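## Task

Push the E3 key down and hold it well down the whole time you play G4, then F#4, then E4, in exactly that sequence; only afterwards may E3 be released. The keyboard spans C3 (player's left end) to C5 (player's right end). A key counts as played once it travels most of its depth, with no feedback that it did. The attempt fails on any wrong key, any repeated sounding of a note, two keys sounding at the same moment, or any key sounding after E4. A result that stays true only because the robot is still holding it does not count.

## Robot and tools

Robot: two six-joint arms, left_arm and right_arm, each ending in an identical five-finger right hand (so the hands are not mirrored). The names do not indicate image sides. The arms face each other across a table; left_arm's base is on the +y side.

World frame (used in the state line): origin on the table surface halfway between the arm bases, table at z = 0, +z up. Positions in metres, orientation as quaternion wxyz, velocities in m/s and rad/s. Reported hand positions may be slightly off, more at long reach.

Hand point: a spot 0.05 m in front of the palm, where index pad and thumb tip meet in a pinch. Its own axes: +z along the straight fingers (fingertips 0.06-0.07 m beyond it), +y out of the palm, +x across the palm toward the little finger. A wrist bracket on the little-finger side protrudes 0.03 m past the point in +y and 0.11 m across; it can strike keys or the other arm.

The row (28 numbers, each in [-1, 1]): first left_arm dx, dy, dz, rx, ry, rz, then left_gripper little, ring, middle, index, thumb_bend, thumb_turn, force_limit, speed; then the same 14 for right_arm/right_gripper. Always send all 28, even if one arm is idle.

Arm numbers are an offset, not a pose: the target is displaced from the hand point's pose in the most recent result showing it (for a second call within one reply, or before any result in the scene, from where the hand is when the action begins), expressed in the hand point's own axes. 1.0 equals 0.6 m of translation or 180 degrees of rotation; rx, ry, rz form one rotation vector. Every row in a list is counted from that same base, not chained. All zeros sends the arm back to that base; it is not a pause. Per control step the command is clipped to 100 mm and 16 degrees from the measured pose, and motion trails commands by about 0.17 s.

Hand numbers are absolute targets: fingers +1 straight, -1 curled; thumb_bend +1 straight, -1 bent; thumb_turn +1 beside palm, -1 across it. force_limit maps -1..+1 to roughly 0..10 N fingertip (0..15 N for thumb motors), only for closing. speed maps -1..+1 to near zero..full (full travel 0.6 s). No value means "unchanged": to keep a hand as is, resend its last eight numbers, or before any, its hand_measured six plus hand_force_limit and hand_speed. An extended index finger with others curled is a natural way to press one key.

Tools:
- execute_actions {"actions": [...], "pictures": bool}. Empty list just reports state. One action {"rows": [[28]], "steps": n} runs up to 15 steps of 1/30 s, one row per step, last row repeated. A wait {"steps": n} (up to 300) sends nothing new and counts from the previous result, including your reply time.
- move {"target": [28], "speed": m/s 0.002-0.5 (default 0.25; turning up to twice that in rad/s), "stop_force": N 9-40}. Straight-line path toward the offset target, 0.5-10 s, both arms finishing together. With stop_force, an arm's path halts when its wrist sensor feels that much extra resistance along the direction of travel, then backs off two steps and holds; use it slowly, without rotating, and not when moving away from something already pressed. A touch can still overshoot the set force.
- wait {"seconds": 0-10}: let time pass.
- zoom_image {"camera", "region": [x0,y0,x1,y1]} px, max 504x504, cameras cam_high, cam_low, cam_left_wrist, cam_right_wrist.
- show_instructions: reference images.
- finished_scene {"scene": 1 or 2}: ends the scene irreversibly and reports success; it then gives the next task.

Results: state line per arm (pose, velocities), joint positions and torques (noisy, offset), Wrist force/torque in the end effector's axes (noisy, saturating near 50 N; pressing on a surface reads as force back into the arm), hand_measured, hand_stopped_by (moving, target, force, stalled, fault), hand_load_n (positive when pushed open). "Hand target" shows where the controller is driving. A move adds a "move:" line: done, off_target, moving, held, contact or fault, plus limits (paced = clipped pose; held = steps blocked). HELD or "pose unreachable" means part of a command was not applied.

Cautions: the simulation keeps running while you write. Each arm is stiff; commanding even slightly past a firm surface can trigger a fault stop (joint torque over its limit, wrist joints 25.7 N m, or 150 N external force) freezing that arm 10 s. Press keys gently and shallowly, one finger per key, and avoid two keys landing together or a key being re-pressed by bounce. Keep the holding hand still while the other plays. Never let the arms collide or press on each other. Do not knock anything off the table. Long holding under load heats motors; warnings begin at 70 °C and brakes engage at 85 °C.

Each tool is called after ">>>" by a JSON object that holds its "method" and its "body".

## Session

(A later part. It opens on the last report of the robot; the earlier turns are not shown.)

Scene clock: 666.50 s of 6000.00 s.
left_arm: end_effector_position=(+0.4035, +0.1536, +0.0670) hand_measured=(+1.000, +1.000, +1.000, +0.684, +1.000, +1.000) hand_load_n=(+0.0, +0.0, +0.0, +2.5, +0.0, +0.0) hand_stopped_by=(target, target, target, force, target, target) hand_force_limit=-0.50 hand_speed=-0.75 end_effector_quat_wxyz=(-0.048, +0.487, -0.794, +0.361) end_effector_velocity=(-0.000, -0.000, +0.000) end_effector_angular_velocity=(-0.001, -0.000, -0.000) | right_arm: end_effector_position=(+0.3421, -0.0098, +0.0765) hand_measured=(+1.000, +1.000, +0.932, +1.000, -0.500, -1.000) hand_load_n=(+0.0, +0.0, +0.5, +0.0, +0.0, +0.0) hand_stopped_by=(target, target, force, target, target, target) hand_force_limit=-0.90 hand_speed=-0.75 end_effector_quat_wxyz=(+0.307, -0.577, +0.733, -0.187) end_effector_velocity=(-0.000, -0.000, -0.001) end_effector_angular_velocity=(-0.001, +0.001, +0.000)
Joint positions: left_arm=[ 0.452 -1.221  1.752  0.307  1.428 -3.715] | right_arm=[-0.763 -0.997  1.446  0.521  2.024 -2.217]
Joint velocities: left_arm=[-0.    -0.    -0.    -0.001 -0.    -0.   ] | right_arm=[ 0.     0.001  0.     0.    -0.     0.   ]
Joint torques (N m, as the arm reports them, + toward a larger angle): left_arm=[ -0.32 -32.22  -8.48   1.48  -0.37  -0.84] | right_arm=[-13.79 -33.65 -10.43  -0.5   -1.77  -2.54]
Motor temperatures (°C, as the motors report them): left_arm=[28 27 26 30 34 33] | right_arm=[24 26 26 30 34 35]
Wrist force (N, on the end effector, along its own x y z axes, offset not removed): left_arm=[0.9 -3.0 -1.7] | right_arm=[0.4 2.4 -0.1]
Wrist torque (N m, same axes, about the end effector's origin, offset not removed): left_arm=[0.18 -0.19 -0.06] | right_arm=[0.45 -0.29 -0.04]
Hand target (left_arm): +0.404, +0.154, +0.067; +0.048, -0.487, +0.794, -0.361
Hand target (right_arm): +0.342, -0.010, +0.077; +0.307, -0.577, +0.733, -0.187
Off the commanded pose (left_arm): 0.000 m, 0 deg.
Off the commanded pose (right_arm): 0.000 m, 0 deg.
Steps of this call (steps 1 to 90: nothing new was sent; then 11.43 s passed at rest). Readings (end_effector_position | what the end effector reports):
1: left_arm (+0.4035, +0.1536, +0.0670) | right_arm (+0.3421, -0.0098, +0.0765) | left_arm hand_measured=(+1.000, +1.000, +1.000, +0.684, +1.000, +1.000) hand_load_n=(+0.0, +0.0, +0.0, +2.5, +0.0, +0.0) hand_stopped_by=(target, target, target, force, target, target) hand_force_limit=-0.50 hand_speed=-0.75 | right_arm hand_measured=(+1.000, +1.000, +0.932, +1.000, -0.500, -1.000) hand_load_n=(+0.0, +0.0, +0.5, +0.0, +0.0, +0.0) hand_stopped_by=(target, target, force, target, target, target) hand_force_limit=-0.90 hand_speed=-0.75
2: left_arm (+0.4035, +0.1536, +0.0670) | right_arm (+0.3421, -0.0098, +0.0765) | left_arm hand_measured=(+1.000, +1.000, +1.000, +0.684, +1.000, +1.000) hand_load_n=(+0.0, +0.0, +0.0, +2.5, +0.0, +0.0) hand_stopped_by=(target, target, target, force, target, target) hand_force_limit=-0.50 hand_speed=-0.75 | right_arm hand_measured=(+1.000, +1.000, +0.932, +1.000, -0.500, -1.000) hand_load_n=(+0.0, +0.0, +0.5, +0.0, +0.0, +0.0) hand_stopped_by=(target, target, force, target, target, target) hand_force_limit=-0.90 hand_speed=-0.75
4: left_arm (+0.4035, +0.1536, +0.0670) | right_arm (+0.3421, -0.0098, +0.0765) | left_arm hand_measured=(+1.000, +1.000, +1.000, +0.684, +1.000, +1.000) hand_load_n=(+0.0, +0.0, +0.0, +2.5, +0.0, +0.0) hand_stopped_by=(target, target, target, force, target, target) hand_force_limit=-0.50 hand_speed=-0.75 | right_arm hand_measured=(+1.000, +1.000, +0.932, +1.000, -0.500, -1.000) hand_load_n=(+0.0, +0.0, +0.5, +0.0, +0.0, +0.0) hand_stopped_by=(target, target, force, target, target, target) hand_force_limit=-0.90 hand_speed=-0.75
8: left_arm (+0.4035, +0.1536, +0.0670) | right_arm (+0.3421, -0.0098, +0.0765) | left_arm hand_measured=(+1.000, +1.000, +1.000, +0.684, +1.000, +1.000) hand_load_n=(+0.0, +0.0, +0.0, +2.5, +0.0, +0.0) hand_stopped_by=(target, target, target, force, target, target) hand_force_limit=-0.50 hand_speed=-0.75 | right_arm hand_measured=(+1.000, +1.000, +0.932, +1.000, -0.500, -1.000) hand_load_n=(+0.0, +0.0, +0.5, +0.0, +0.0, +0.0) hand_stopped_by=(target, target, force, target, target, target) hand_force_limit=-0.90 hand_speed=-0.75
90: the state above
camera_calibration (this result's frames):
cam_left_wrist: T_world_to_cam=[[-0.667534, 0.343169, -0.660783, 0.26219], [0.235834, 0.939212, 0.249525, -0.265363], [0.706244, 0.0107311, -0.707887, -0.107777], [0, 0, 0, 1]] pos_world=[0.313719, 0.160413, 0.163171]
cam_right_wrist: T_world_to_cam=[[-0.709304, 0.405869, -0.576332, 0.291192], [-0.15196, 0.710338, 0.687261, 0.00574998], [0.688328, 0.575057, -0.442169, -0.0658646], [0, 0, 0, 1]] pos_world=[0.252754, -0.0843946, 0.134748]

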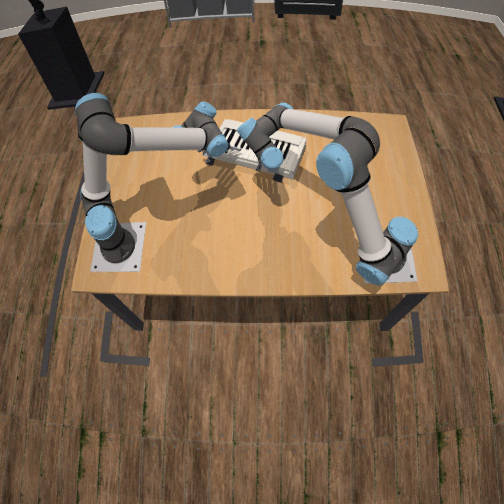

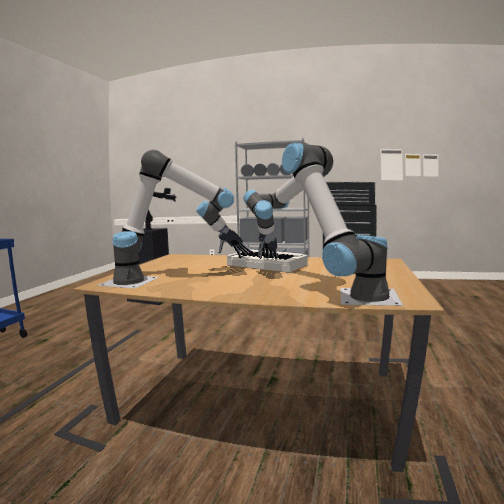

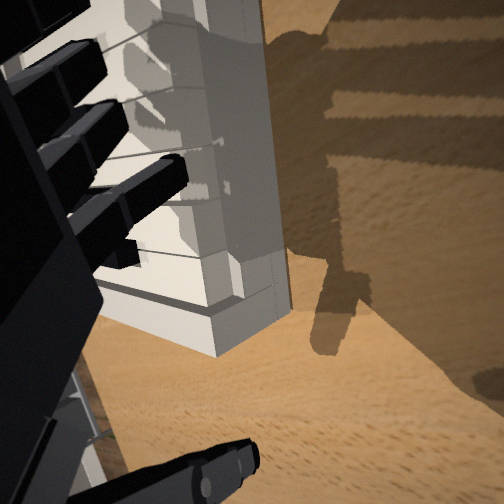

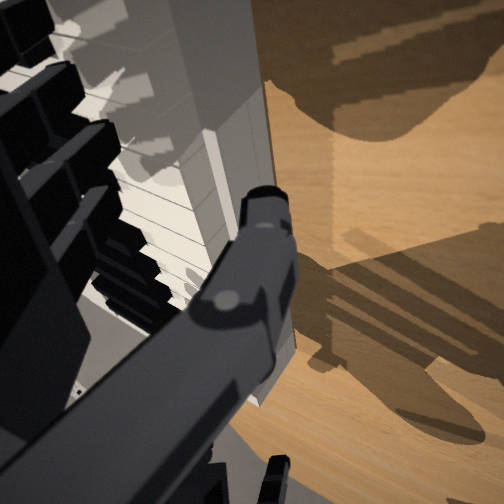

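>>> {"method": "execute_actions", "body": {"actions": [{"rows": [[0,0,0,0,0,0,1,1,1,0.58,1,1,-0.5,-0.75,0.0011,0,-0.0003,0,0,0,1,1,0.87,1,-0.5,-1,-0.9,-0.75],[0,0,0,0,0,0,1,1,1,0.58,1,1,-0.5,-0.75,0.0022,0,-0.0007,0,0,0,1,1,0.87,1,-0.5,-1,-0.9,-0.75],[0,0,0,0,0,0,1,1,1,0.58,1,1,-0.5,-0.75,0.0032,0,-0.001,0,0,0,1,1,0.87,1,-0.5,-1,-0.9,-0.75],[0,0,0,0,0,0,1,1,1,0.58,1,1,-0.5,-0.75,0.0032,0,-0.001,0,0,0,1,1,0.87,1,-0.5,-1,-0.9,-0.75],[0,0,0,0,0,0,1,1,1,0.58,1,1,-0.5,-0.75,0.0032,0,-0.001,0,0,0,1,1,0.87,1,-0.5,-1,-0.9,-0.75],[0,0,0,0,0,0,1,1,1,0.58,1,1,-0.5,-0.75,0.0032,0,-0.001,0,0,0,1,1,0.80,1,-0.5,-1,-0.5,-0.75]], "steps": 15}]}}

>>> {"method": "zoom_image", "body": {"camera": "cam_right_wrist", "region": [40, 50, 220, 230]}}

Scene clock: 690.07 s of 6000.00 s.
left_arm: end_effector_position=(+0.4035, +0.1536, +0.0670) hand_measured=(+1.000, +1.000, +1.000, +0.684, +1.000, +1.000) hand_load_n=(+0.0, +0.0, +0.0, +2.5, +0.0, +0.0) hand_stopped_by=(target, target, target, force, target, target) hand_force_limit=-0.50 hand_speed=-0.75 end_effector_quat_wxyz=(-0.048, +0.487, -0.794, +0.361) end_effector_velocity=(-0.000, +0.000, +0.000) end_effector_angular_velocity=(+0.001, +0.000, +0.000) | right_arm: end_effector_position=(+0.3414, -0.0116, +0.0765) hand_measured=(+1.000, +1.000, +0.836, +1.000, -0.500, -1.000) hand_load_n=(+0.0, +0.0, +1.0, +0.0, +0.0, +0.0) hand_stopped_by=(target, target, moving, target, target, target) hand_force_limit=-0.50 hand_speed=-0.75 end_effector_quat_wxyz=(+0.307, -0.577, +0.733, -0.187) end_effector_velocity=(-0.000, -0.000, +0.000) end_effector_angular_velocity=(+0.000, -0.000, +0.000)
Joint positions: left_arm=[ 0.452 -1.221  1.752  0.307  1.428 -3.715] | right_arm=[-0.764 -1.001  1.453  0.517  2.024 -2.218]
Joint velocities: left_arm=[ 0.    -0.    -0.     0.001  0.    -0.   ] | right_arm=[-0.    -0.001  0.002 -0.001 -0.    -0.   ]
Joint torques (N m, as the arm reports them, + toward a larger angle): left_arm=[  0.46 -31.49  -7.85   1.53  -0.52  -0.72] | right_arm=[-12.25 -52.37 -10.63  -0.39  -1.98  -2.59]
Motor temperatures (°C, as the motors report them): left_arm=[28 27 26 30 34 33] | right_arm=[24 26 26 30 34 35]
Wrist force (N, on the end effector, along its own x y z axes, offset not removed): left_arm=[1.0 -4.8 -2.1] | right_arm=[1.9 0.8 -0.2]
Wrist torque (N m, same axes, about the end effector's origin, offset not removed): left_arm=[0.02 -0.26 -0.16] | right_arm=[0.30 -0.50 0.01]
Hand target (left_arm): +0.404, +0.154, +0.067; +0.048, -0.487, +0.794, -0.361
Hand target (right_arm): +0.341, -0.012, +0.077; +0.307, -0.577, +0.733, -0.187
Off the commanded pose (left_arm): 0.000 m, 0 deg.
Off the commanded pose (right_arm): 0.000 m, 0 deg.
Steps of this call (steps 1 to 90: nothing new was sent; then 20.07 s passed at rest; steps 91 to 105: all 15 steps of this action). Readings (end_effector_position | what the end effector reports):
91: left_arm (+0.4035, +0.1536, +0.0670) | right_arm (+0.3421, -0.0098, +0.0765) | left_arm hand_measured=(+1.000, +1.000, +1.000, +0.684, +1.000, +1.000) hand_load_n=(+0.0, +0.0, +0.0, +2.5, +0.0, +0.0) hand_stopped_by=(target, target, target, force, target, target) hand_force_limit=-0.50 hand_speed=-0.75 | right_arm hand_measured=(+1.000, +1.000, +0.932, +1.000, -0.500, -1.000) hand_load_n=(+0.0, +0.0, +0.5, +0.0, +0.0, +0.0) hand_stopped_by=(target, target, force, target, target, target) hand_force_limit=-0.90 hand_speed=-0.75
92: left_arm (+0.4035, +0.1536, +0.0670) | right_arm (+0.3421, -0.0099, +0.0764) | left_arm hand_measured=(+1.000, +1.000, +1.000, +0.684, +1.000, +1.000) hand_load_n=(+0.0, +0.0, +0.0, +2.5, +0.0, +0.0) hand_stopped_by=(target, target, target, force, target, target) hand_force_limit=-0.50 hand_speed=-0.75 | right_arm hand_measured=(+1.000, +1.000, +0.932, +1.000, -0.500, -1.000) hand_load_n=(+0.0, +0.0, +0.5, +0.0, +0.0, +0.0) hand_stopped_by=(target, target, force, target, target, target) hand_force_limit=-0.90 hand_speed=-0.75
94: left_arm (+0.4035, +0.1536, +0.0670) | right_arm (+0.3419, -0.0104, +0.0764) | left_arm hand_measured=(+1.000, +1.000, +1.000, +0.684, +1.000, +1.000) hand_load_n=(+0.0, +0.0, +0.0, +2.5, +0.0, +0.0) hand_stopped_by=(target, target, target, force, target, target) hand_force_limit=-0.50 hand_speed=-0.75 | right_arm hand_measured=(+1.000, +1.000, +0.932, +1.000, -0.500, -1.000) hand_load_n=(+0.0, +0.0, +0.5, +0.0, +0.0, +0.0) hand_stopped_by=(target, target, force, target, target, target) hand_force_limit=-0.90 hand_speed=-0.75
98: left_arm (+0.4035, +0.1536, +0.0670) | right_arm (+0.3416, -0.0113, +0.0764) | left_arm hand_measured=(+1.000, +1.000, +1.000, +0.684, +1.000, +1.000) hand_load_n=(+0.0, +0.0, +0.0, +2.5, +0.0, +0.0) hand_stopped_by=(target, target, target, force, target, target) hand_force_limit=-0.50 hand_speed=-0.75 | right_arm hand_measured=(+1.000, +1.000, +0.932, +1.000, -0.500, -1.000) hand_load_n=(+0.0, +0.0, +0.5, +0.0, +0.0, +0.0) hand_stopped_by=(target, target, moving, target, target, target) hand_force_limit=-0.50 hand_speed=-0.75
105: the state above
camera_calibration (this result's frames):
cam_left_wrist: T_world_to_cam=[[-0.667534, 0.343169, -0.660783, 0.26219], [0.235834, 0.939212, 0.249525, -0.265363], [0.706244, 0.0107312, -0.707887, -0.107777], [0, 0, 0, 1]] pos_world=[0.313719, 0.160413, 0.163171]
cam_right_wrist: T_world_to_cam=[[-0.709306, 0.405867, -0.57633, 0.291468], [-0.151948, 0.710348, 0.687253, 0.00696184], [0.688329, 0.575045, -0.442184, -0.0643572], [0, 0, 0, 1]] pos_world=[0.252097, -0.0862342, 0.134739]

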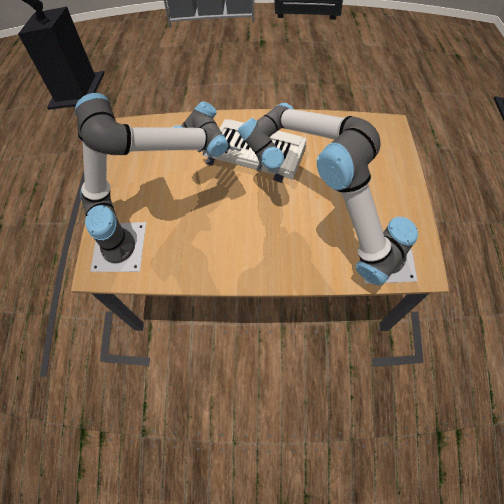

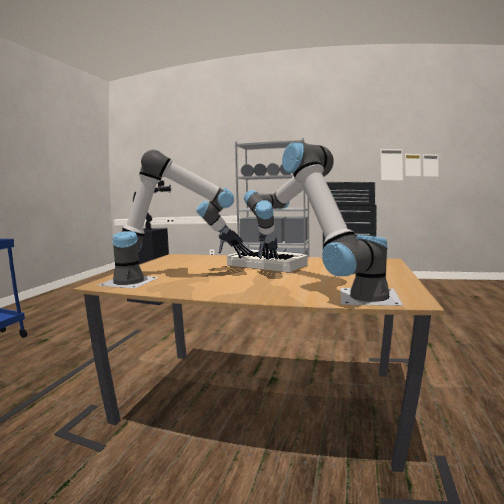

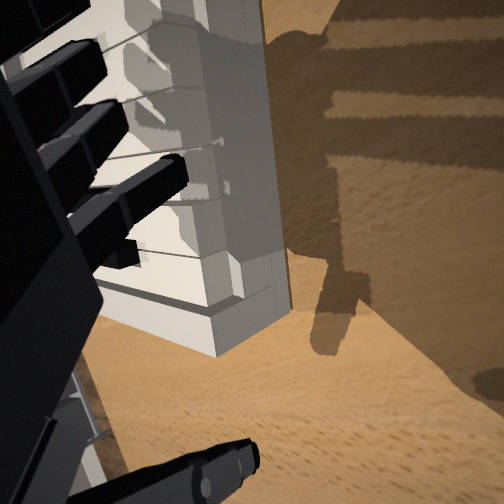

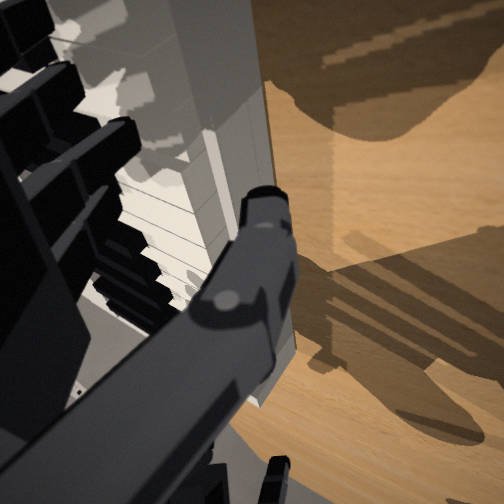

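Region (40, 50, 220, 230) of cam_right_wrist's 504x504 image, scaled by 2.800, with more detail than that image has.

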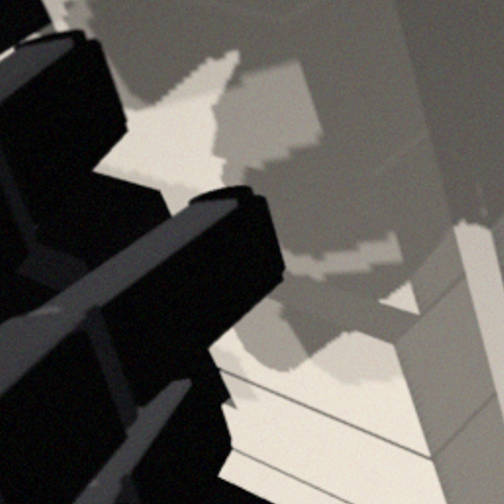

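>>> {"method": "execute_actions", "body": {"actions": [{"rows": [[0,0,0,0,0,0,1,1,1,0.58,1,1,-0.5,-0.75,0,0,0,0,0,0,1,1,0.52,1,-0.5,-1,-0.5,-0.75]], "steps": 15}], "pictures": false}}

>>> {"method": "execute_actions", "body": {"actions": [{"steps": 6}]}}

Scene clock: 698.70 s of 6000.00 s.
left_arm: end_effector_position=(+0.4035, +0.1536, +0.0670) hand_measured=(+1.000, +1.000, +1.000, +0.684, +1.000, +1.000) hand_load_n=(+0.0, +0.0, +0.0, +2.5, +0.0, +0.0) hand_stopped_by=(target, target, target, force, target, target) hand_force_limit=-0.50 hand_speed=-0.75 end_effector_quat_wxyz=(-0.048, +0.487, -0.794, +0.361) end_effector_velocity=(+0.000, +0.000, -0.000) end_effector_angular_velocity=(+0.001, +0.000, +0.000) | right_arm: end_effector_position=(+0.3415, -0.0116, +0.0765) hand_measured=(+1.000, +1.000, +0.678, +1.000, -0.500, -1.000) hand_load_n=(+0.0, +0.0, +2.5, +0.0, +0.0, +0.0) hand_stopped_by=(target, target, force, target, target, target) hand_force_limit=-0.50 hand_speed=-0.75 end_effector_quat_wxyz=(+0.307, -0.577, +0.733, -0.187) end_effector_velocity=(+0.000, -0.000, -0.001) end_effector_angular_velocity=(-0.002, +0.001, -0.000)
Joint positions: left_arm=[ 0.452 -1.221  1.752  0.307  1.428 -3.715] | right_arm=[-0.764 -1.001  1.453  0.517  2.023 -2.218]
Joint velocities: left_arm=[ 0.  0.  0.  0.  0. -0.] | right_arm=[-0.     0.002 -0.     0.001  0.    -0.   ]
Joint torques (N m, as the arm reports them, + toward a larger angle): left_arm=[  0.01 -31.83  -8.57   1.53  -0.52  -0.82] | right_arm=[ -1.72 -31.65 -22.52   3.04  -0.88  -0.96]
Motor temperatures (°C, as the motors report them): left_arm=[28 27 26 30 34 33] | right_arm=[24 26 26 30 34 35]
Wrist force (N, on the end effector, along its own x y z axes, offset not removed): left_arm=[2.4 -3.0 -1.1] | right_arm=[0.6 -1.4 -2.9]
Wrist torque (N m, same axes, about the end effector's origin, offset not removed): left_arm=[0.12 -0.43 0.01] | right_arm=[0.64 -0.32 -0.09]
Hand target (left_arm): +0.404, +0.154, +0.067; +0.048, -0.487, +0.794, -0.361
Hand target (right_arm): +0.341, -0.012, +0.076; +0.307, -0.577, +0.733, -0.187
Off the commanded pose (left_arm): 0.000 m, 0 deg.
Off the commanded pose (right_arm): 0.000 m, 0 deg.
Steps of this call (steps 1 to 90: nothing new was sent; then 5.13 s passed at rest; steps 91 to 105: all 15 steps of this action). Readings (end_effector_position | what the end effector reports):
91: left_arm (+0.4035, +0.1536, +0.0670) | right_arm (+0.3414, -0.0117, +0.0765) | left_arm hand_measured=(+1.000, +1.000, +1.000, +0.684, +1.000, +1.000) hand_load_n=(+0.0, +0.0, +0.0, +2.5, +0.0, +0.0) hand_stopped_by=(target, target, target, force, target, target) hand_force_limit=-0.50 hand_speed=-0.75 | right_arm hand_measured=(+1.000, +1.000, +0.800, +1.000, -0.500, -1.000) hand_load_n=(+0.0, +0.0, +1.0, +0.0, +0.0, +0.0) hand_stopped_by=(target, target, moving, target, target, target) hand_force_limit=-0.50 hand_speed=-0.75
92: left_arm (+0.4035, +0.1536, +0.0670) | right_arm (+0.3414, -0.0117, +0.0765) | left_arm hand_measured=(+1.000, +1.000, +1.000, +0.684, +1.000, +1.000) hand_load_n=(+0.0, +0.0, +0.0, +2.5, +0.0, +0.0) hand_stopped_by=(target, target, target, force, target, target) hand_force_limit=-0.50 hand_speed=-0.75 | right_arm hand_measured=(+1.000, +1.000, +0.800, +1.000, -0.500, -1.000) hand_load_n=(+0.0, +0.0, +1.0, +0.0, +0.0, +0.0) hand_stopped_by=(target, target, moving, target, target, target) hand_force_limit=-0.50 hand_speed=-0.75
94: left_arm (+0.4035, +0.1536, +0.0670) | right_arm (+0.3414, -0.0117, +0.0765) | left_arm hand_measured=(+1.000, +1.000, +1.000, +0.684, +1.000, +1.000) hand_load_n=(+0.0, +0.0, +0.0, +2.5, +0.0, +0.0) hand_stopped_by=(target, target, target, force, target, target) hand_force_limit=-0.50 hand_speed=-0.75 | right_arm hand_measured=(+1.000, +1.000, +0.788, +1.000, -0.500, -1.000) hand_load_n=(+0.0, +0.0, +1.0, +0.0, +0.0, +0.0) hand_stopped_by=(target, target, moving, target, target, target) hand_force_limit=-0.50 hand_speed=-0.75
98: left_arm (+0.4035, +0.1536, +0.0670) | right_arm (+0.3414, -0.0117, +0.0765) | left_arm hand_measured=(+1.000, +1.000, +1.000, +0.684, +1.000, +1.000) hand_load_n=(+0.0, +0.0, +0.0, +2.5, +0.0, +0.0) hand_stopped_by=(target, target, target, force, target, target) hand_force_limit=-0.50 hand_speed=-0.75 | right_arm hand_measured=(+1.000, +1.000, +0.732, +1.000, -0.500, -1.000) hand_load_n=(+0.0, +0.0, +1.0, +0.0, +0.0, +0.0) hand_stopped_by=(target, target, moving, target, target, target) hand_force_limit=-0.50 hand_speed=-0.75
105: the state above

Scene clock: 698.90 s of 6000.00 s.
left_arm: end_effector_position=(+0.4035, +0.1536, +0.0670) hand_measured=(+1.000, +1.000, +1.000, +0.684, +1.000, +1.000) hand_load_n=(+0.0, +0.0, +0.0, +2.5, +0.0, +0.0) hand_stopped_by=(target, target, target, force, target, target) hand_force_limit=-0.50 hand_speed=-0.75 end_effector_quat_wxyz=(-0.048, +0.487, -0.794, +0.361) end_effector_velocity=(-0.000, +0.000, +0.000) end_effector_angular_velocity=(+0.001, +0.000, -0.000) | right_arm: end_effector_position=(+0.3415, -0.0116, +0.0765) hand_measured=(+1.000, +1.000, +0.678, +1.000, -0.500, -1.000) hand_load_n=(+0.0, +0.0, +2.5, +0.0, +0.0, +0.0) hand_stopped_by=(target, target, force, target, target, target) hand_force_limit=-0.50 hand_speed=-0.75 end_effector_quat_wxyz=(+0.307, -0.577, +0.733, -0.187) end_effector_velocity=(-0.000, -0.000, -0.000) end_effector_angular_velocity=(-0.001, +0.001, +0.000)
Joint positions: left_arm=[ 0.452 -1.221  1.752  0.307  1.428 -3.715] | right_arm=[-0.764 -1.001  1.453  0.517  2.023 -2.218]
Joint velocities: left_arm=[-0.    -0.    -0.     0.001 -0.     0.   ] | right_arm=[-0.     0.     0.001  0.     0.    -0.   ]
Joint torques (N m, as the arm reports them, + toward a larger angle): left_arm=[  0.52 -31.58  -9.01   1.49  -0.46  -0.8 ] | right_arm=[  1.55 -30.99 -22.17   3.21  -0.61   0.09]
Motor temperatures (°C, as the motors report them): left_arm=[28 27 26 30 34 33] | right_arm=[24 26 26 30 34 35]
Wrist force (N, on the end effector, along its own x y z axes, offset not removed): left_arm=[1.9 -3.5 -2.1] | right_arm=[0.1 -1.5 -2.4]
Wrist torque (N m, same axes, about the end effector's origin, offset not removed): left_arm=[0.02 -0.33 0.04] | right_arm=[0.58 -0.33 -0.17]
Hand target (left_arm): +0.404, +0.154, +0.067; +0.048, -0.487, +0.794, -0.361
Hand target (right_arm): +0.341, -0.012, +0.076; +0.307, -0.577, +0.733, -0.187
Off the commanded pose (left_arm): 0.000 m, 0 deg.
Off the commanded pose (right_arm): 0.000 m, 0 deg.
Steps of this call (steps 1 to 6: nothing new was sent). Readings (end_effector_position | what the end effector reports):
1: left_arm (+0.4035, +0.1536, +0.0670) | right_arm (+0.3415, -0.0116, +0.0765) | left_arm hand_measured=(+1.000, +1.000, +1.000, +0.684, +1.000, +1.000) hand_load_n=(+0.0, +0.0, +0.0, +2.5, +0.0, +0.0) hand_stopped_by=(target, target, target, force, target, target) hand_force_limit=-0.50 hand_speed=-0.75 | right_arm hand_measured=(+1.000, +1.000, +0.678, +1.000, -0.500, -1.000) hand_load_n=(+0.0, +0.0, +2.5, +0.0, +0.0, +0.0) hand_stopped_by=(target, target, force, target, target, target) hand_force_limit=-0.50 hand_speed=-0.75
2: left_arm (+0.4035, +0.1536, +0.0670) | right_arm (+0.3415, -0.0116, +0.0765) | left_arm hand_measured=(+1.000, +1.000, +1.000, +0.684, +1.000, +1.000) hand_load_n=(+0.0, +0.0, +0.0, +2.5, +0.0, +0.0) hand_stopped_by=(target, target, target, force, target, target) hand_force_limit=-0.50 hand_speed=-0.75 | right_arm hand_measured=(+1.000, +1.000, +0.678, +1.000, -0.500, -1.000) hand_load_n=(+0.0, +0.0, +2.5, +0.0, +0.0, +0.0) hand_stopped_by=(target, target, force, target, target, target) hand_force_limit=-0.50 hand_speed=-0.75
4: left_arm (+0.4035, +0.1536, +0.0670) | right_arm (+0.3415, -0.0116, +0.0765) | left_arm hand_measured=(+1.000, +1.000, +1.000, +0.684, +1.000, +1.000) hand_load_n=(+0.0, +0.0, +0.0, +2.5, +0.0, +0.0) hand_stopped_by=(target, target, target, force, target, target) hand_force_limit=-0.50 hand_speed=-0.75 | right_arm hand_measured=(+1.000, +1.000, +0.678, +1.000, -0.500, -1.000) hand_load_n=(+0.0, +0.0, +2.5, +0.0, +0.0, +0.0) hand_stopped_by=(target, target, force, target, target, target) hand_force_limit=-0.50 hand_speed=-0.75
6: the state above
camera_calibration (this result's frames):
cam_left_wrist: T_world_to_cam=[[-0.667534, 0.343169, -0.660782, 0.26219], [0.235834, 0.939212, 0.249525, -0.265363], [0.706244, 0.0107311, -0.707887, -0.107777], [0, 0, 0, 1]] pos_world=[0.313719, 0.160413, 0.163171]
cam_right_wrist: T_world_to_cam=[[-0.709313, 0.405861, -0.576326, 0.291489], [-0.151948, 0.710349, 0.687252, 0.00697001], [0.688322, 0.575049, -0.442191, -0.0643545], [0, 0, 0, 1]] pos_world=[0.252113, -0.0862481, 0.134746]

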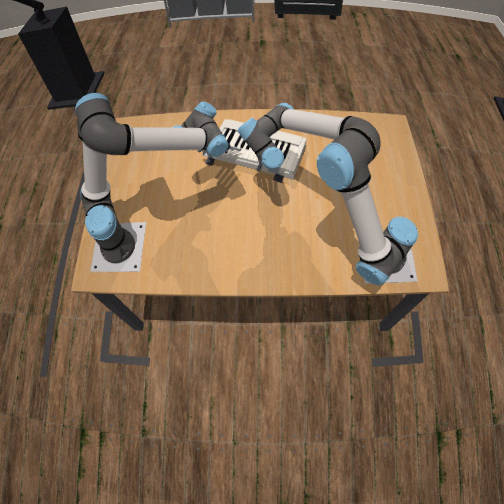

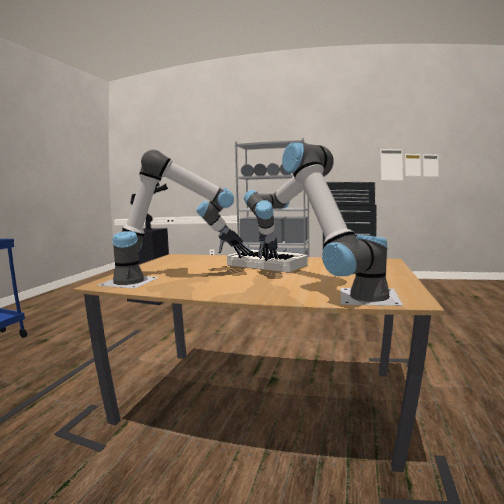

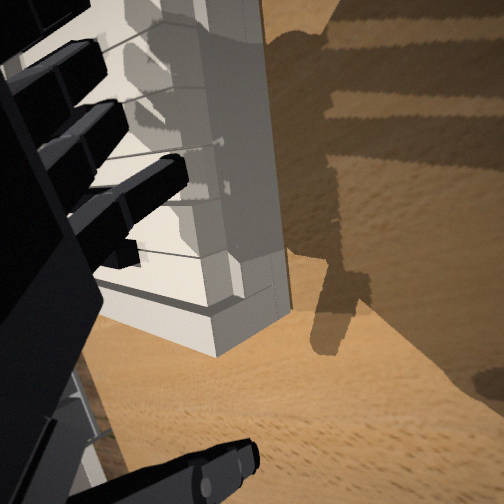

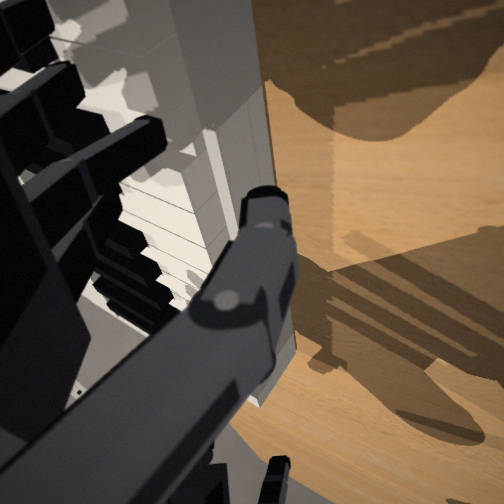

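>>> {"method": "zoom_image", "body": {"camera": "cam_right_wrist", "region": [60, 50, 240, 230]}}

Region (60, 50, 240, 230) of cam_right_wrist's 504x504 image, scaled by 2.800, with more detail than that image has.

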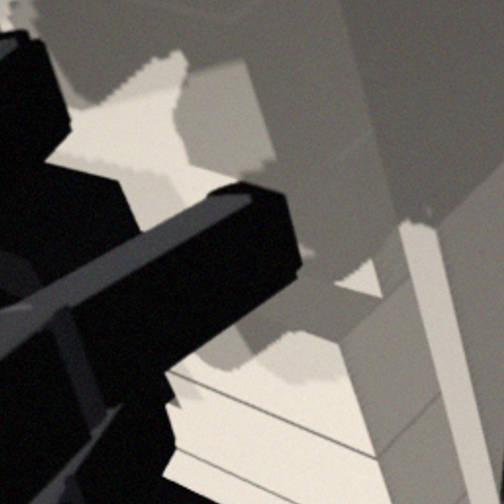

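>>> {"method": "move", "body": {"target": [0.0160,-0.0361,-0.0429,0,0,0,1,1,1,1,1,1,-0.5,0,-0.0136,-0.0367,-0.0433,0,0,0,1,1,1,1,-0.5,-1,-0.5,0], "speed": 0.08}}

Scene clock: 754.77 s of 6000.00 s.
left_arm: end_effector_position=(+0.4036, +0.1537, +0.1017) hand_measured=(+1.000, +1.000, +1.000, +1.000, +1.000, +1.000) hand_load_n=(+0.0, +0.0, +0.0, +0.0, +0.0, +0.0) hand_stopped_by=(target, target, target, target, target, target) hand_force_limit=-0.50 hand_speed=0.00 end_effector_quat_wxyz=(-0.048, +0.487, -0.794, +0.361) end_effector_velocity=(-0.000, -0.000, +0.002) end_effector_angular_velocity=(+0.000, +0.000, -0.000) | right_arm: end_effector_position=(+0.3414, -0.0117, +0.1113) hand_measured=(+1.000, +1.000, +1.000, +1.000, -0.500, -1.000) hand_load_n=(+0.0, +0.0, +0.0, +0.0, +0.0, +0.0) hand_stopped_by=(target, target, target, target, target, target) hand_force_limit=-0.50 hand_speed=0.00 end_effector_quat_wxyz=(+0.307, -0.577, +0.733, -0.187) end_effector_velocity=(+0.000, +0.000, +0.003) end_effector_angular_velocity=(+0.001, -0.002, +0.000)
Joint positions: left_arm=[ 0.452 -1.26   1.706  0.392  1.428 -3.715] | right_arm=[-0.764 -1.034  1.41   0.593  2.023 -2.218]
Joint velocities: left_arm=[-0.    -0.002 -0.004  0.006 -0.     0.   ] | right_arm=[-0.    -0.003 -0.004  0.005  0.    -0.001]
Joint torques (N m, as the arm reports them, + toward a larger angle): left_arm=[  1.62 -45.17 -28.56   3.33   1.65   2.1 ] | right_arm=[-14.41 -50.68 -24.58   2.8   -1.76  -0.87]
Motor temperatures (°C, as the motors report them): left_arm=[28 27 26 30 34 33] | right_arm=[24 26 26 30 34 35]
Wrist force (N, on the end effector, along its own x y z axes, offset not removed): left_arm=[0.8 -1.3 0.9] | right_arm=[0.8 2.8 0.9]
Wrist torque (N m, same axes, about the end effector's origin, offset not removed): left_arm=[-0.36 -0.39 -0.09] | right_arm=[0.32 -0.32 0.00]
Hand target (left_arm): +0.404, +0.154, +0.102; +0.048, -0.487, +0.794, -0.361
Hand target (right_arm): +0.341, -0.012, +0.112; +0.307, -0.577, +0.733, -0.187
Off the commanded pose (left_arm): 0.000 m, 0 deg.
Off the commanded pose (right_arm): 0.000 m, 0 deg.
After step 90, 51.93 s passed at rest.
move: done
camera_calibration (this result's frames):
cam_left_wrist: T_world_to_cam=[[-0.667503, 0.343153, -0.660822, 0.285148], [0.235786, 0.939218, 0.249549, -0.274083], [0.706289, 0.0107628, -0.707842, -0.0832341], [0, 0, 0, 1]] pos_world=[0.313749, 0.16047, 0.197913]
cam_right_wrist: T_world_to_cam=[[-0.709331, 0.405781, -0.576361, 0.31154], [-0.152027, 0.710361, 0.687223, -0.0168717], [0.688286, 0.575091, -0.442191, -0.0489039], [0, 0, 0, 1]] pos_world=[0.25208, -0.0863077, 0.169529]

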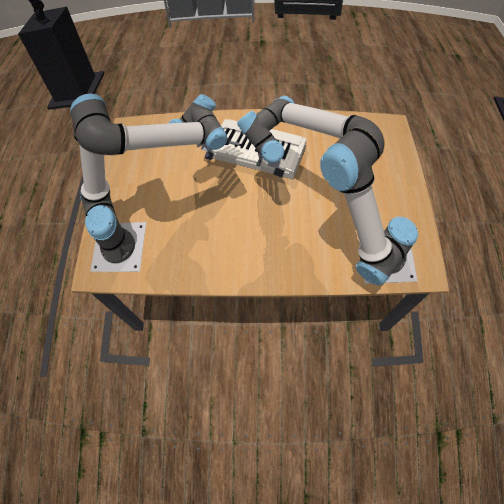

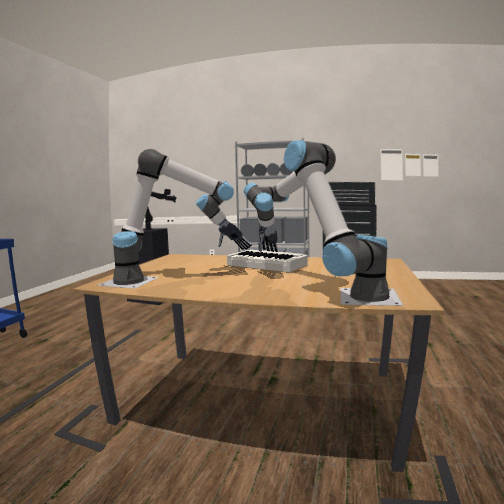

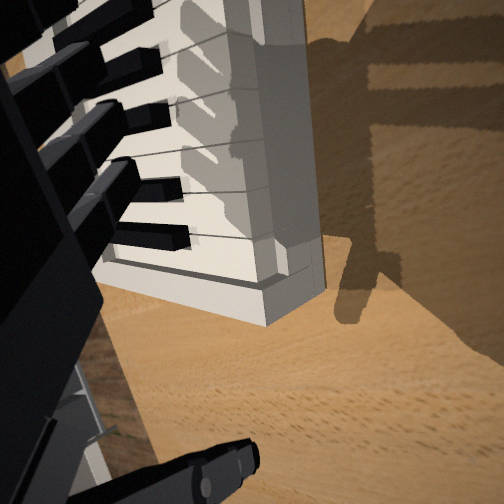

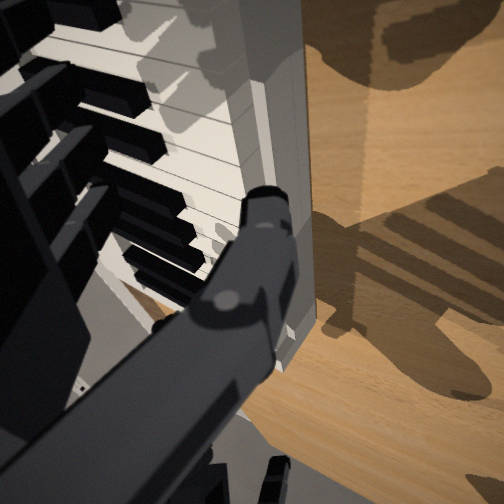

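>>> {"method": "finished_scene", "body": {"scene": 2}}

The scene is finished: the task was done.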